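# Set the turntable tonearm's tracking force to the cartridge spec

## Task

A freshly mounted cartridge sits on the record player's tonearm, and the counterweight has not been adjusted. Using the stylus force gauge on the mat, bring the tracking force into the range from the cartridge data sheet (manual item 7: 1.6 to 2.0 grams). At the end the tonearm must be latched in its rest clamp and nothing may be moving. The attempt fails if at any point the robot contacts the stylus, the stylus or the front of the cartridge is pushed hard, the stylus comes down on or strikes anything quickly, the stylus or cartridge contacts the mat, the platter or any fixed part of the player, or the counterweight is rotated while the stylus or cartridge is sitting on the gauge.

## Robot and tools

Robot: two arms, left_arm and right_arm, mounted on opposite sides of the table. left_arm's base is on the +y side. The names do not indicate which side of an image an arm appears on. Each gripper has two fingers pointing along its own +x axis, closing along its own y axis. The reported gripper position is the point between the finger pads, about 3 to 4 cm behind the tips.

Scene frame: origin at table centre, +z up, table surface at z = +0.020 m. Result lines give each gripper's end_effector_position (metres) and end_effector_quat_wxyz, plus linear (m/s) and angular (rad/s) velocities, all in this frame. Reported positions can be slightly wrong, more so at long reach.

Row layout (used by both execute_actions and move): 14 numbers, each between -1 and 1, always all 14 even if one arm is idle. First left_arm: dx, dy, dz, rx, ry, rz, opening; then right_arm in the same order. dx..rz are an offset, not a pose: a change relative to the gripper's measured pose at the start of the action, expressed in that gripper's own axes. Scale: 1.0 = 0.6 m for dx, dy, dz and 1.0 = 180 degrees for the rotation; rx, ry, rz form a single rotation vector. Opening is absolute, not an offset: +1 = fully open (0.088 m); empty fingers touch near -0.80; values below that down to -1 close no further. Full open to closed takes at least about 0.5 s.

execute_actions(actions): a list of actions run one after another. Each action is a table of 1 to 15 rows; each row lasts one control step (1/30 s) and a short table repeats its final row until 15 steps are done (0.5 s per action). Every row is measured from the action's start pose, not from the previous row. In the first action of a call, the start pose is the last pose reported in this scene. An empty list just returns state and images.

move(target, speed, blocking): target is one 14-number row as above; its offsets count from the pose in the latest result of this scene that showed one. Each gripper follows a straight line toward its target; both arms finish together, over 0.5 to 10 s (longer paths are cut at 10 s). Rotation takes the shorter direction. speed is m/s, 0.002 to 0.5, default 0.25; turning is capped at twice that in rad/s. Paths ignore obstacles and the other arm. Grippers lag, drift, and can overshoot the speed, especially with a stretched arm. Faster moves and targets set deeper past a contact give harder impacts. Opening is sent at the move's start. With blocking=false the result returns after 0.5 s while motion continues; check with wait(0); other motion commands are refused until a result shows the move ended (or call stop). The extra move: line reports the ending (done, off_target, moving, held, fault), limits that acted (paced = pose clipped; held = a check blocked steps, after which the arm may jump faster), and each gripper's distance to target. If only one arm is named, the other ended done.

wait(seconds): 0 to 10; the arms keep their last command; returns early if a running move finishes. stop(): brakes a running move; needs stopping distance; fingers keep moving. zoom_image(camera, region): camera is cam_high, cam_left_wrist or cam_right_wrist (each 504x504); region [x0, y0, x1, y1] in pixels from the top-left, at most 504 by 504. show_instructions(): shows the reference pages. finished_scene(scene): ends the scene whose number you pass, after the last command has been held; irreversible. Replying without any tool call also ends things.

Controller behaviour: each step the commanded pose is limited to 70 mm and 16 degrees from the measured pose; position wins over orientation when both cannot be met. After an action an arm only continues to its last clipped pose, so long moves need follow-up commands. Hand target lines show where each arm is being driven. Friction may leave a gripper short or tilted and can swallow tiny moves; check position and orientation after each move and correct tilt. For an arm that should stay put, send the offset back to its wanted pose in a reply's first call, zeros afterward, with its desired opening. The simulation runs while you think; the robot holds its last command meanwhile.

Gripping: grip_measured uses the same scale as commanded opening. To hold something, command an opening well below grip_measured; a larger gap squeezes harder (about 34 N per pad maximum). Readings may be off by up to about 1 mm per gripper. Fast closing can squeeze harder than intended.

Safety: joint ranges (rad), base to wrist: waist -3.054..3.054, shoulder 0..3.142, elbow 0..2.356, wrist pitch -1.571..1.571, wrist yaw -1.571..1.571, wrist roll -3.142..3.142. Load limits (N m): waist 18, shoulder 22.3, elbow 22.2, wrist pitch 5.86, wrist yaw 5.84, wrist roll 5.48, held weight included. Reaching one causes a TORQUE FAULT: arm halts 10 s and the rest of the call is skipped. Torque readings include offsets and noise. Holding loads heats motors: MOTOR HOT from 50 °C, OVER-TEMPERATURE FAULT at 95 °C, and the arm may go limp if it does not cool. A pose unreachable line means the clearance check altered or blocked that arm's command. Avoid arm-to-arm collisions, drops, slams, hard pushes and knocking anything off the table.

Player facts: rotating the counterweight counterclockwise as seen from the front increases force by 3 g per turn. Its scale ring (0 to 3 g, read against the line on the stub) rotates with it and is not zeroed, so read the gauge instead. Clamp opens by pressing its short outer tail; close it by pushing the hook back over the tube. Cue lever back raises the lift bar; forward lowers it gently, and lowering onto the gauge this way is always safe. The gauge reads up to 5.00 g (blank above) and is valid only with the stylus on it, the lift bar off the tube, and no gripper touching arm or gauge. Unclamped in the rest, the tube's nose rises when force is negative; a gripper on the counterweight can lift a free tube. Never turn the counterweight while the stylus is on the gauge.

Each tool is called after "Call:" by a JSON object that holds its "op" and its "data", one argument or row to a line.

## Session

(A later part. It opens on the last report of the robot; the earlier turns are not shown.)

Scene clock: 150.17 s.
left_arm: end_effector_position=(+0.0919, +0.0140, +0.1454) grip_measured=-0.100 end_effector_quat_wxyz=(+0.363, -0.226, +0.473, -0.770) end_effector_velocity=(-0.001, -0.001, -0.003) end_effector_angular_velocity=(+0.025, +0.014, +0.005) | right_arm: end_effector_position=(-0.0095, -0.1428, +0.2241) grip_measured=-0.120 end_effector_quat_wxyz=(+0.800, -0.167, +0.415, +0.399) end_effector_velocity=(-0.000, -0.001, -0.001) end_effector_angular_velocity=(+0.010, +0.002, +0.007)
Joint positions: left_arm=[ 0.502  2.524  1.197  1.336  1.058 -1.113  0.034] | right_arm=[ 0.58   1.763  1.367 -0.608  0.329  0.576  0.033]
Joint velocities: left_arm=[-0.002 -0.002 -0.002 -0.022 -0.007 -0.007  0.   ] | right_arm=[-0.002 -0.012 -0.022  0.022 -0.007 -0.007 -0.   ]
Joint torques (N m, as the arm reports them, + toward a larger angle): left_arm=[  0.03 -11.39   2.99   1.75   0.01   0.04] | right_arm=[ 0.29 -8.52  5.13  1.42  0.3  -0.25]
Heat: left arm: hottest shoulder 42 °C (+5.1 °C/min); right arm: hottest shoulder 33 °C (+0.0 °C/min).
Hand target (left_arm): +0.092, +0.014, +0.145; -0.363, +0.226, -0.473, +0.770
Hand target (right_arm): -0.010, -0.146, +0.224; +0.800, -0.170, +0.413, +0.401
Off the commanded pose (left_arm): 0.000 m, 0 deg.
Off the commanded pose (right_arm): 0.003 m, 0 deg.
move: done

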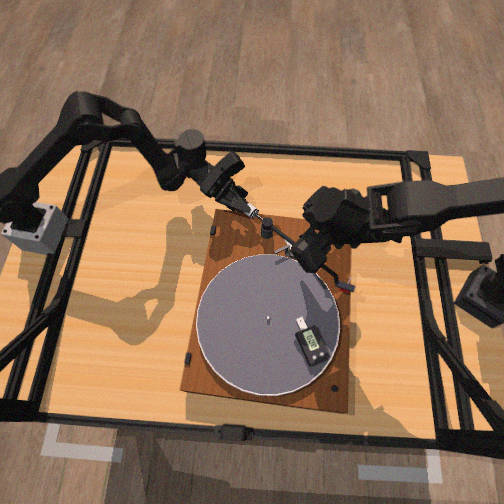

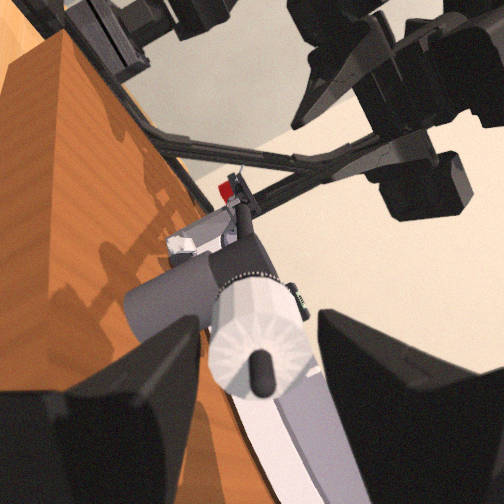

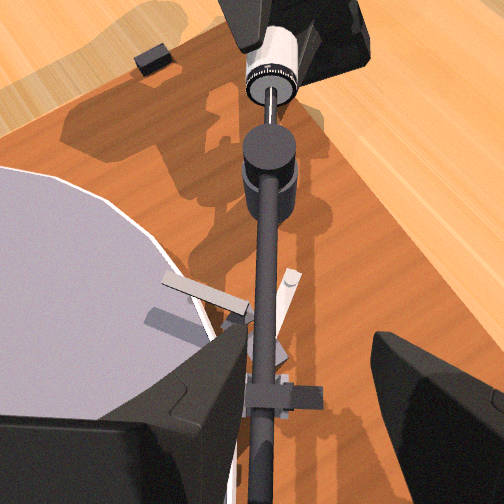

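Call:
{"op": "move", "data": {
  "target": [0.002,0,0,0.43,0,0,-0.31, 0,0,0,0,0,0,-0.12],
  "speed": 0.5
}}

Call:
{"op": "move", "data": {
  "target": [0,0,0.006,-0.435,0,0,-0.03, 0,0,0,0,0,0,-0.12],
  "speed": 0.5
}}

Call:
{"op": "zoom_image", "data": {
  "camera": "cam_right_wrist",
  "region": [235,50,310,125]
}}

Call:
{"op": "move", "data": {
  "target": [0.002,0,0,0.435,0,0,-0.31, 0,0,0,0,0,0,-0.12],
  "speed": 0.5
}}

Call:
{"op": "zoom_image", "data": {
  "camera": "cam_right_wrist",
  "region": [235,50,310,125]
}}

Scene clock: 153.60 s.
left_arm: end_effector_position=(+0.0919, +0.0123, +0.1429) grip_measured=-0.265 end_effector_quat_wxyz=(+0.431, +0.049, -0.107, -0.895) end_effector_velocity=(-0.002, -0.000, +0.001) end_effector_angular_velocity=(+0.007, -0.001, -0.010) | right_arm: end_effector_position=(-0.0094, -0.1428, +0.2243) grip_measured=-0.120 end_effector_quat_wxyz=(+0.800, -0.167, +0.415, +0.400) end_effector_velocity=(+0.000, +0.001, -0.001) end_effector_angular_velocity=(+0.000, +0.002, +0.007)
Joint positions: left_arm=[0.498 2.532 1.199 1.342 1.042 0.229 0.026] | right_arm=[ 0.58   1.761  1.365 -0.606  0.33   0.576  0.033]
Joint velocities: left_arm=[-0.002 -0.007  0.002 -0.022  0.007  0.007  0.   ] | right_arm=[-0.002  0.002 -0.002  0.007 -0.007 -0.007  0.   ]
Joint torques (N m, as the arm reports them, + toward a larger angle): left_arm=[  0.09 -12.26   3.03   1.26   0.56   0.18] | right_arm=[-0.04 -7.22  6.61  1.1   0.18  0.  ]
Heat: left arm: hottest shoulder 42 °C (+5.0 °C/min); right arm: hottest shoulder 33 °C (+0.0 °C/min).
Hand target (left_arm): +0.091, +0.013, +0.145; -0.425, -0.050, +0.112, +0.897
Hand target (right_arm): -0.009, -0.143, +0.224; +0.800, -0.167, +0.415, +0.399
Off the commanded pose (left_arm): 0.003 m, 1 deg.
Off the commanded pose (right_arm): 0.000 m, 0 deg.
move: done

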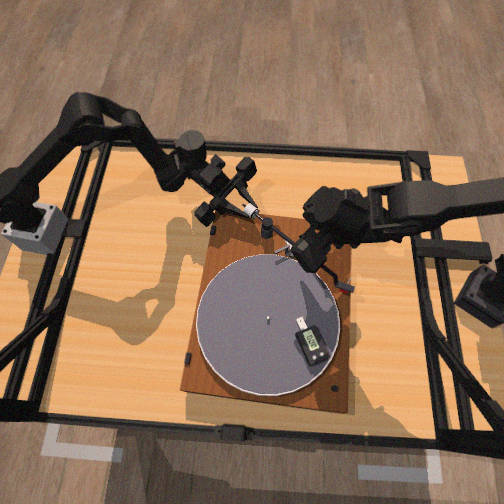

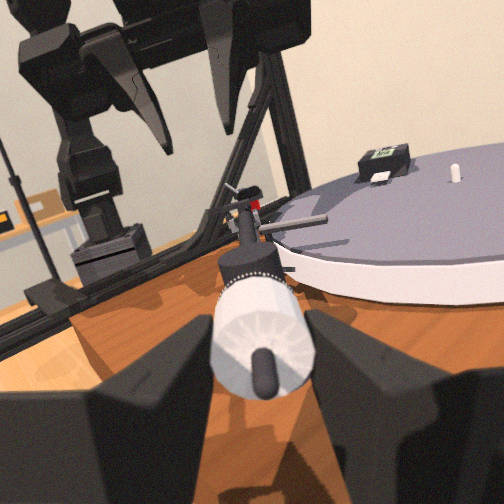

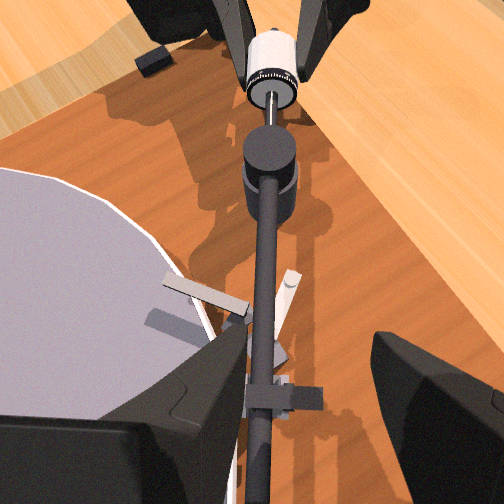

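Scene clock: 155.53 s.
left_arm: end_effector_position=(+0.0917, +0.0121, +0.1447) grip_measured=-0.030 end_effector_quat_wxyz=(+0.365, -0.232, +0.481, -0.763) end_effector_velocity=(-0.002, +0.001, -0.001) end_effector_angular_velocity=(+0.030, +0.031, -0.010) | right_arm: end_effector_position=(-0.0094, -0.1427, +0.2244) grip_measured=-0.120 end_effector_quat_wxyz=(+0.800, -0.167, +0.415, +0.400) end_effector_velocity=(-0.000, -0.004, -0.005) end_effector_angular_velocity=(-0.024, +0.011, -0.004)
Joint positions: left_arm=[ 0.498  2.525  1.199  1.333  1.045 -1.131  0.038] | right_arm=[ 0.58   1.761  1.365 -0.605  0.33   0.576  0.033]
Joint velocities: left_arm=[-0.002 -0.002 -0.002 -0.007  0.007 -0.037 -0.   ] | right_arm=[-0.002  0.002 -0.002 -0.022 -0.007  0.007 -0.   ]
Joint torques (N m, as the arm reports them, + toward a larger angle): left_arm=[ -0.09 -12.22   2.2    1.93  -0.13  -0.09] | right_arm=[-0.03 -7.35  6.46  1.29  0.2  -0.02]
Heat: left arm: hottest shoulder 42 °C (+4.0 °C/min); right arm: hottest shoulder 33 °C (+0.0 °C/min).
Hand target (left_arm): +0.091, +0.013, +0.146; -0.365, +0.234, -0.482, +0.762
Hand target (right_arm): -0.009, -0.143, +0.224; +0.800, -0.167, +0.415, +0.400
Off the commanded pose (left_arm): 0.002 m, 0 deg.
Off the commanded pose (right_arm): 0.000 m, 0 deg.
move: done

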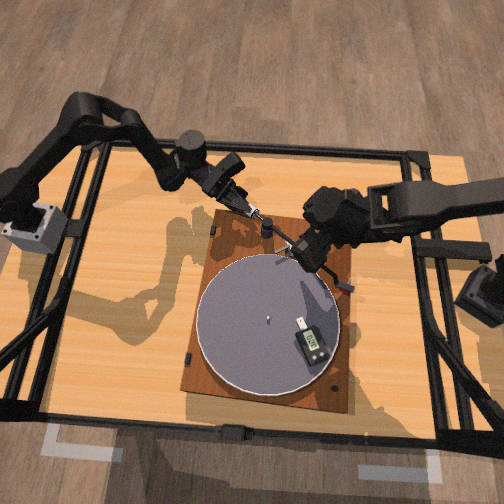

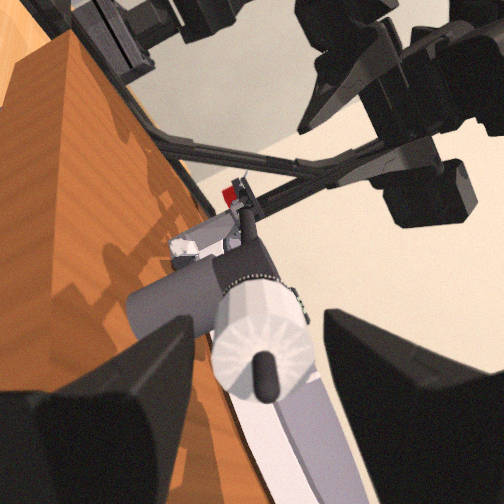

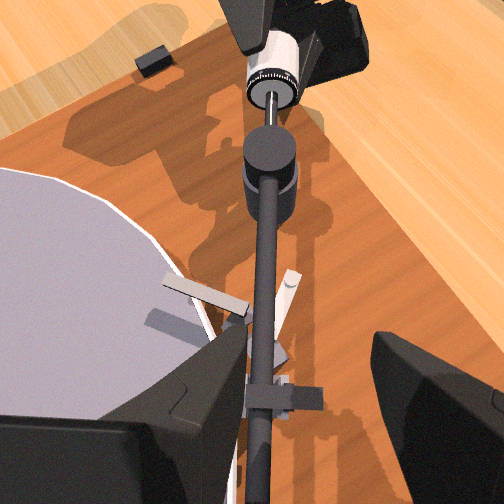

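Region (235, 50, 310, 125) of cam_right_wrist's 504x504 image, scaled by 6.720, with more detail than that image has.

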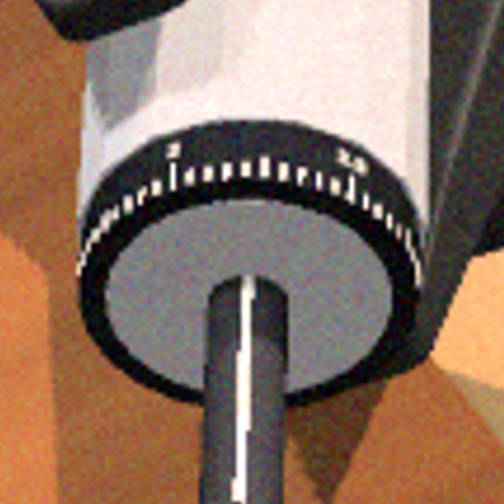

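Scene clock: 157.47 s.
left_arm: end_effector_position=(+0.0908, +0.0112, +0.1437) grip_measured=-0.266 end_effector_quat_wxyz=(+0.432, +0.049, -0.107, -0.894) end_effector_velocity=(+0.002, -0.000, -0.001) end_effector_angular_velocity=(+0.002, -0.003, +0.010) | right_arm: end_effector_position=(-0.0094, -0.1427, +0.2244) grip_measured=-0.120 end_effector_quat_wxyz=(+0.800, -0.167, +0.415, +0.400) end_effector_velocity=(-0.000, -0.006, -0.000) end_effector_angular_velocity=(-0.014, +0.010, -0.004)
Joint positions: left_arm=[0.494 2.53  1.2   1.34  1.036 0.227 0.026] | right_arm=[ 0.58   1.761  1.365 -0.605  0.33   0.576  0.033]
Joint velocities: left_arm=[ 0.002 -0.002 -0.002 -0.007 -0.007  0.007 -0.   ] | right_arm=[-0.002 -0.012 -0.007 -0.022 -0.007  0.007 -0.001]
Joint torques (N m, as the arm reports them, + toward a larger angle): left_arm=[  0.11 -11.74   3.23   1.12   0.27   0.17] | right_arm=[-0.01 -7.34  6.47  1.29  0.2  -0.02]
Heat: left arm: hottest shoulder 42 °C (+4.0 °C/min); right arm: hottest shoulder 33 °C (+0.0 °C/min).
Hand target (left_arm): +0.091, +0.011, +0.145; -0.430, -0.051, +0.109, +0.895
Hand target (right_arm): -0.009, -0.143, +0.224; +0.800, -0.167, +0.415, +0.400
Off the commanded pose (left_arm): 0.001 m, 0 deg.
Off the commanded pose (right_arm): 0.000 m, 0 deg.
move: done

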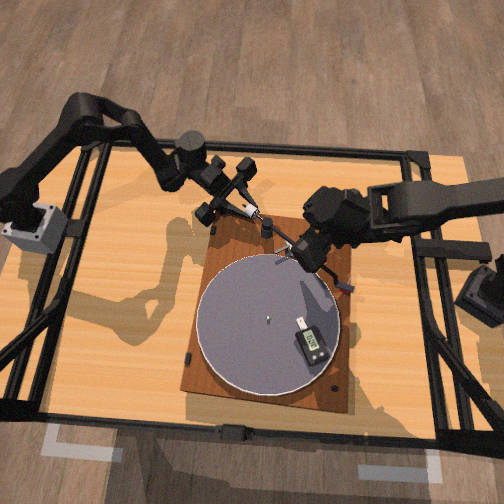

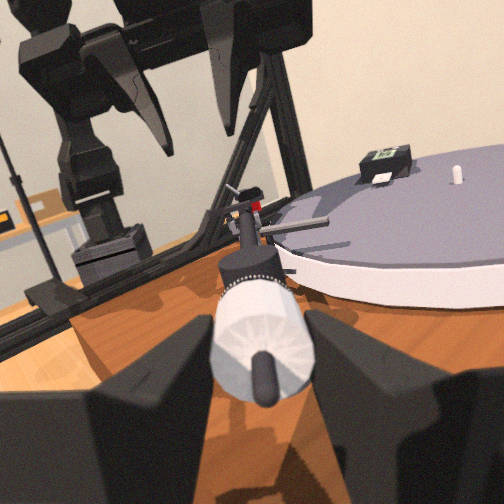

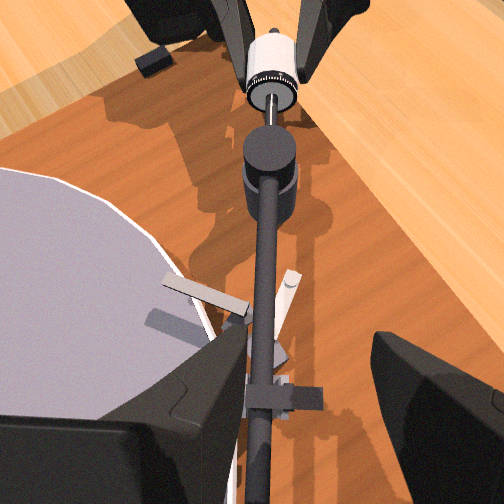

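Region (235, 50, 310, 125) of cam_right_wrist's 504x504 image, scaled by 6.720, with more detail than that image has.

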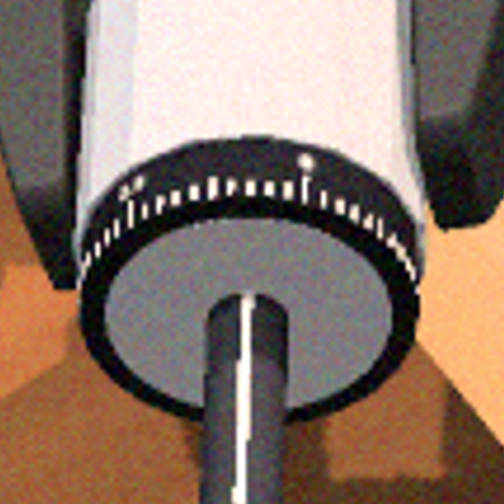

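Call:
{"op": "move", "data": {
  "target": [-0.04,0,0,0,0,0,0.2, 0,0,0,0,0,0,-0.12],
  "speed": 0.05
}}

Call:
{"op": "zoom_image", "data": {
  "camera": "cam_left_wrist",
  "region": [190,160,310,260]
}}

Call:
{"op": "zoom_image", "data": {
  "camera": "cam_right_wrist",
  "region": [235,50,310,125]
}}

Scene clock: 158.80 s.
left_arm: end_effector_position=(+0.1058, +0.0282, +0.1389) grip_measured=+0.200 end_effector_quat_wxyz=(+0.433, +0.050, -0.104, -0.894) end_effector_velocity=(-0.002, +0.001, +0.003) end_effector_angular_velocity=(+0.016, +0.018, -0.010) | right_arm: end_effector_position=(-0.0094, -0.1427, +0.2244) grip_measured=-0.120 end_effector_quat_wxyz=(+0.800, -0.167, +0.415, +0.400) end_effector_velocity=(-0.000, -0.002, -0.001) end_effector_angular_velocity=(-0.010, +0.003, +0.007)
Joint positions: left_arm=[0.543 2.526 1.152 1.377 1.081 0.228 0.049] | right_arm=[ 0.58   1.761  1.365 -0.605  0.33   0.576  0.033]
Joint velocities: left_arm=[-0.002 -0.012 -0.007 -0.007  0.007 -0.022 -0.   ] | right_arm=[-0.002 -0.002 -0.002 -0.007 -0.007 -0.007  0.   ]
Joint torques (N m, as the arm reports them, + toward a larger angle): left_arm=[  0.17 -12.71   1.65   1.87   0.2   -0.13] | right_arm=[-0.01 -7.35  6.46  1.29  0.2  -0.02]
Heat: left arm: hottest shoulder 42 °C (+4.0 °C/min); right arm: hottest shoulder 33 °C (+0.0 °C/min).
Hand target (left_arm): +0.106, +0.030, +0.144; -0.432, -0.049, +0.107, +0.894
Hand target (right_arm): -0.009, -0.143, +0.224; +0.800, -0.167, +0.415, +0.400
Off the commanded pose (left_arm): 0.005 m, 0 deg.
Off the commanded pose (right_arm): 0.000 m, 0 deg.
move: done

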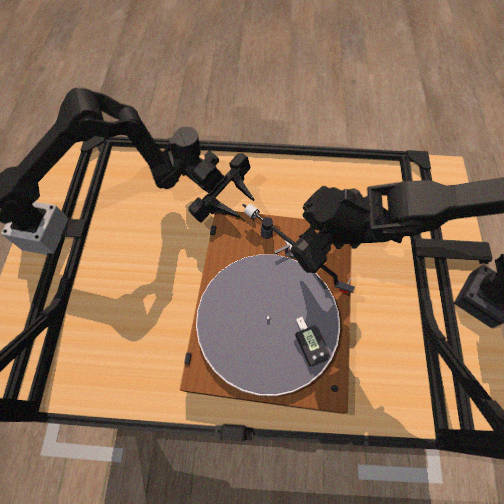

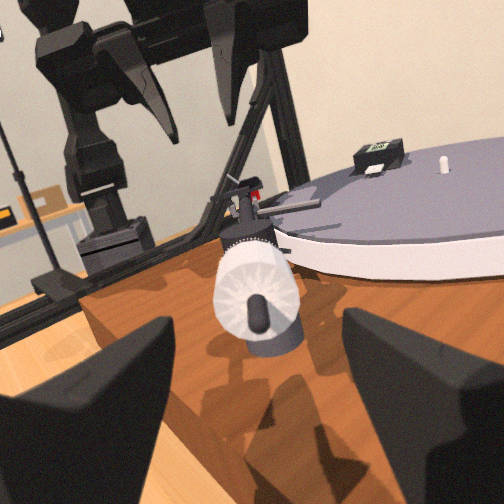

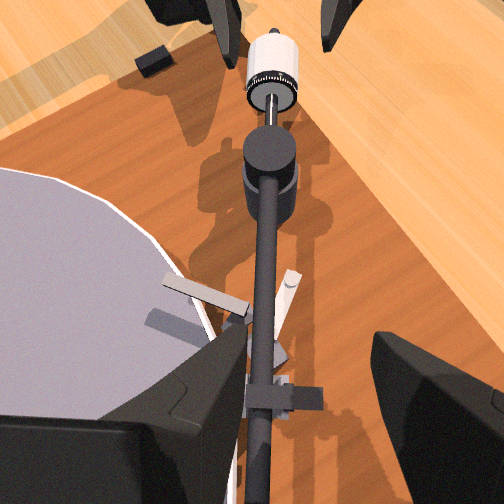

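Region (190, 160, 310, 260) of cam_left_wrist's 504x504 image, scaled by 4.200, with more detail than that image has.

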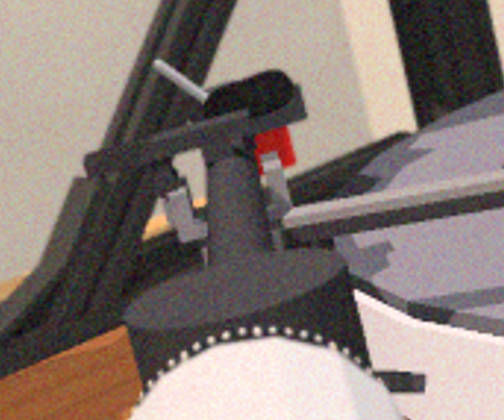

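Region (235, 50, 310, 125) of cam_right_wrist's 504x504 image, scaled by 6.720, with more detail than that image has.

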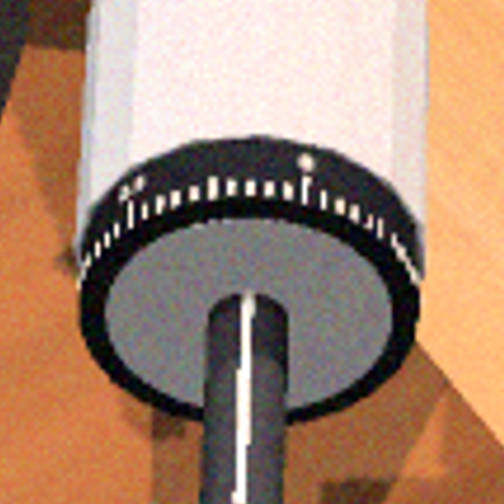

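Call:
{"op": "zoom_image", "data": {
  "camera": "cam_right_wrist",
  "region": [220,350,340,440]
}}

Region (220, 350, 340, 440) of cam_right_wrist's 504x504 image, scaled by 4.200, with more detail than that image has; it fills the top 378 rows of this view, and the rest is white.

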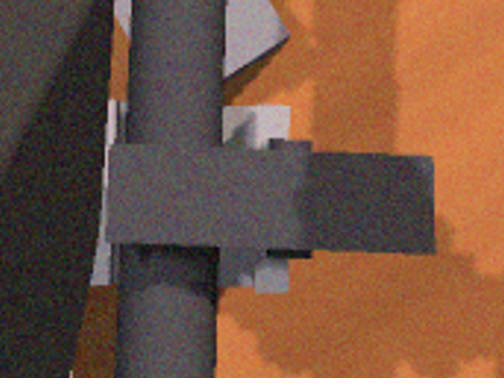

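Call:
{"op": "move", "data": {
  "target": [0,0,0,-0.075,0,0,0.2, 0,0.02,0,0,0,0,0.3],
  "speed": 0.4
}}

Call:
{"op": "zoom_image", "data": {
  "camera": "cam_left_wrist",
  "region": [180,160,300,260]
}}

Call:
{"op": "zoom_image", "data": {
  "camera": "cam_right_wrist",
  "region": [240,350,360,440]
}}

Scene clock: 160.80 s.
left_arm: end_effector_position=(+0.1057, +0.0283, +0.1384) grip_measured=+0.200 end_effector_quat_wxyz=(+0.436, -0.000, +0.000, -0.900) end_effector_velocity=(+0.000, +0.001, +0.003) end_effector_angular_velocity=(-0.016, -0.003, -0.005) | right_arm: end_effector_position=(-0.0180, -0.1377, +0.2274) grip_measured=+0.300 end_effector_quat_wxyz=(+0.800, -0.166, +0.413, +0.402) end_effector_velocity=(+0.000, -0.001, +0.001) end_effector_angular_velocity=(-0.005, +0.002, +0.007)
Joint positions: left_arm=[ 0.543  2.525  1.151  1.374  1.081 -0.     0.049] | right_arm=[ 0.604  1.776  1.393 -0.62   0.341  0.594  0.054]
Joint velocities: left_arm=[ 0.002  0.002  0.002  0.022  0.007 -0.007 -0.   ] | right_arm=[-0.002 -0.002  0.002 -0.007 -0.007 -0.007  0.   ]
Joint torques (N m, as the arm reports them, + toward a larger angle): left_arm=[  0.01 -11.01   2.78   1.92  -0.01  -0.14] | right_arm=[ 0.25 -6.08  7.59  1.03  0.3   0.17]
Heat: left arm: hottest shoulder 42 °C (+4.0 °C/min); right arm: hottest shoulder 33 °C (+0.0 °C/min).
Hand target (left_arm): +0.106, +0.028, +0.139; -0.436, +0.002, -0.001, +0.900
Hand target (right_arm): -0.019, -0.135, +0.225; +0.800, -0.167, +0.414, +0.400
Off the commanded pose (left_arm): 0.001 m, 0 deg.
Off the commanded pose (right_arm): 0.003 m, 0 deg.
move: done

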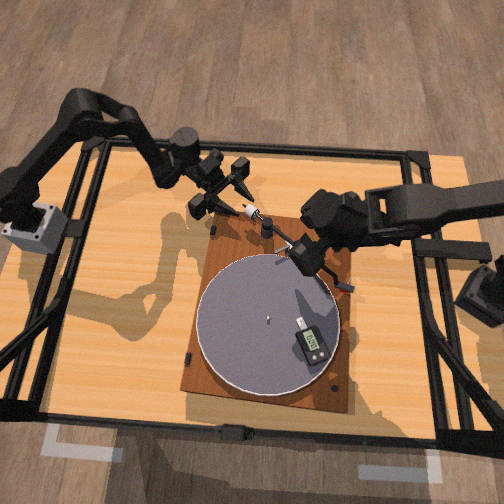

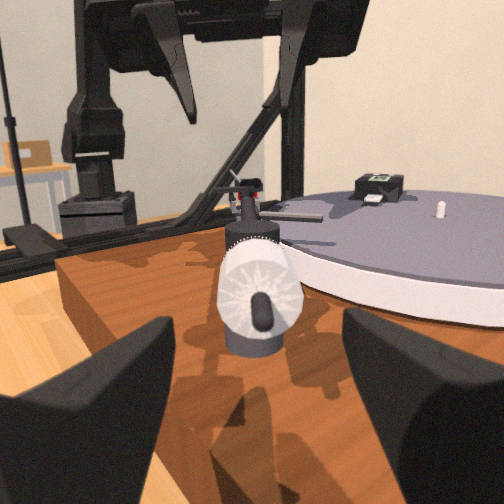

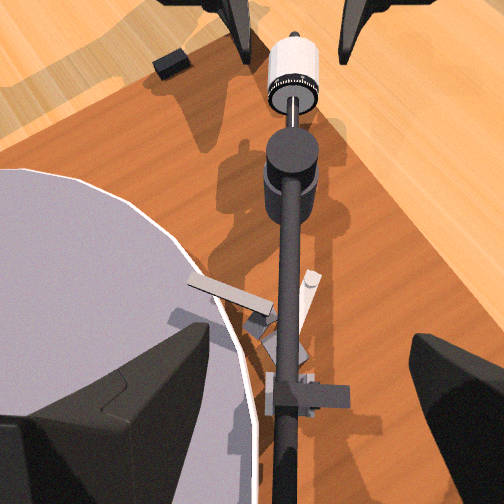

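Region (180, 160, 300, 260) of cam_left_wrist's 504x504 image, scaled by 4.200, with more detail than that image has.

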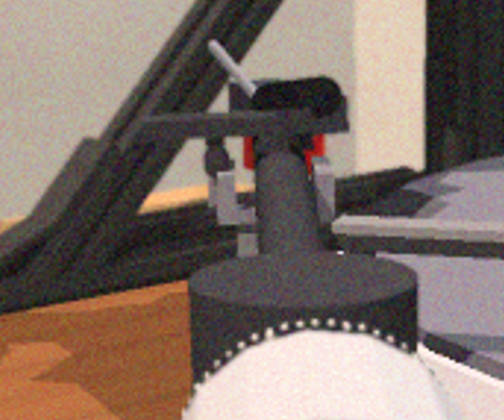

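Region (240, 350, 360, 440) of cam_right_wrist's 504x504 image, scaled by 4.200, with more detail than that image has; it fills the top 378 rows of this view, and the rest is white.

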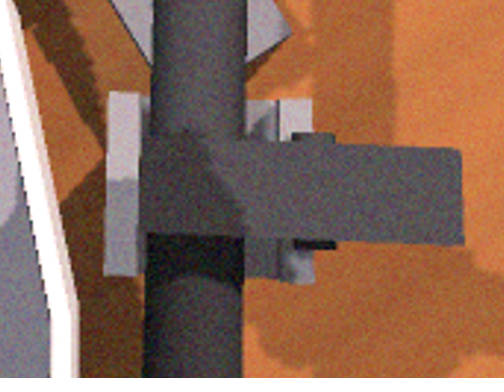

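The hook is level over the tube, so the clamp is shut.

Call:
{"op": "finished_scene", "data": {
  "scene": 2
}}

The scene is finished: the task was done.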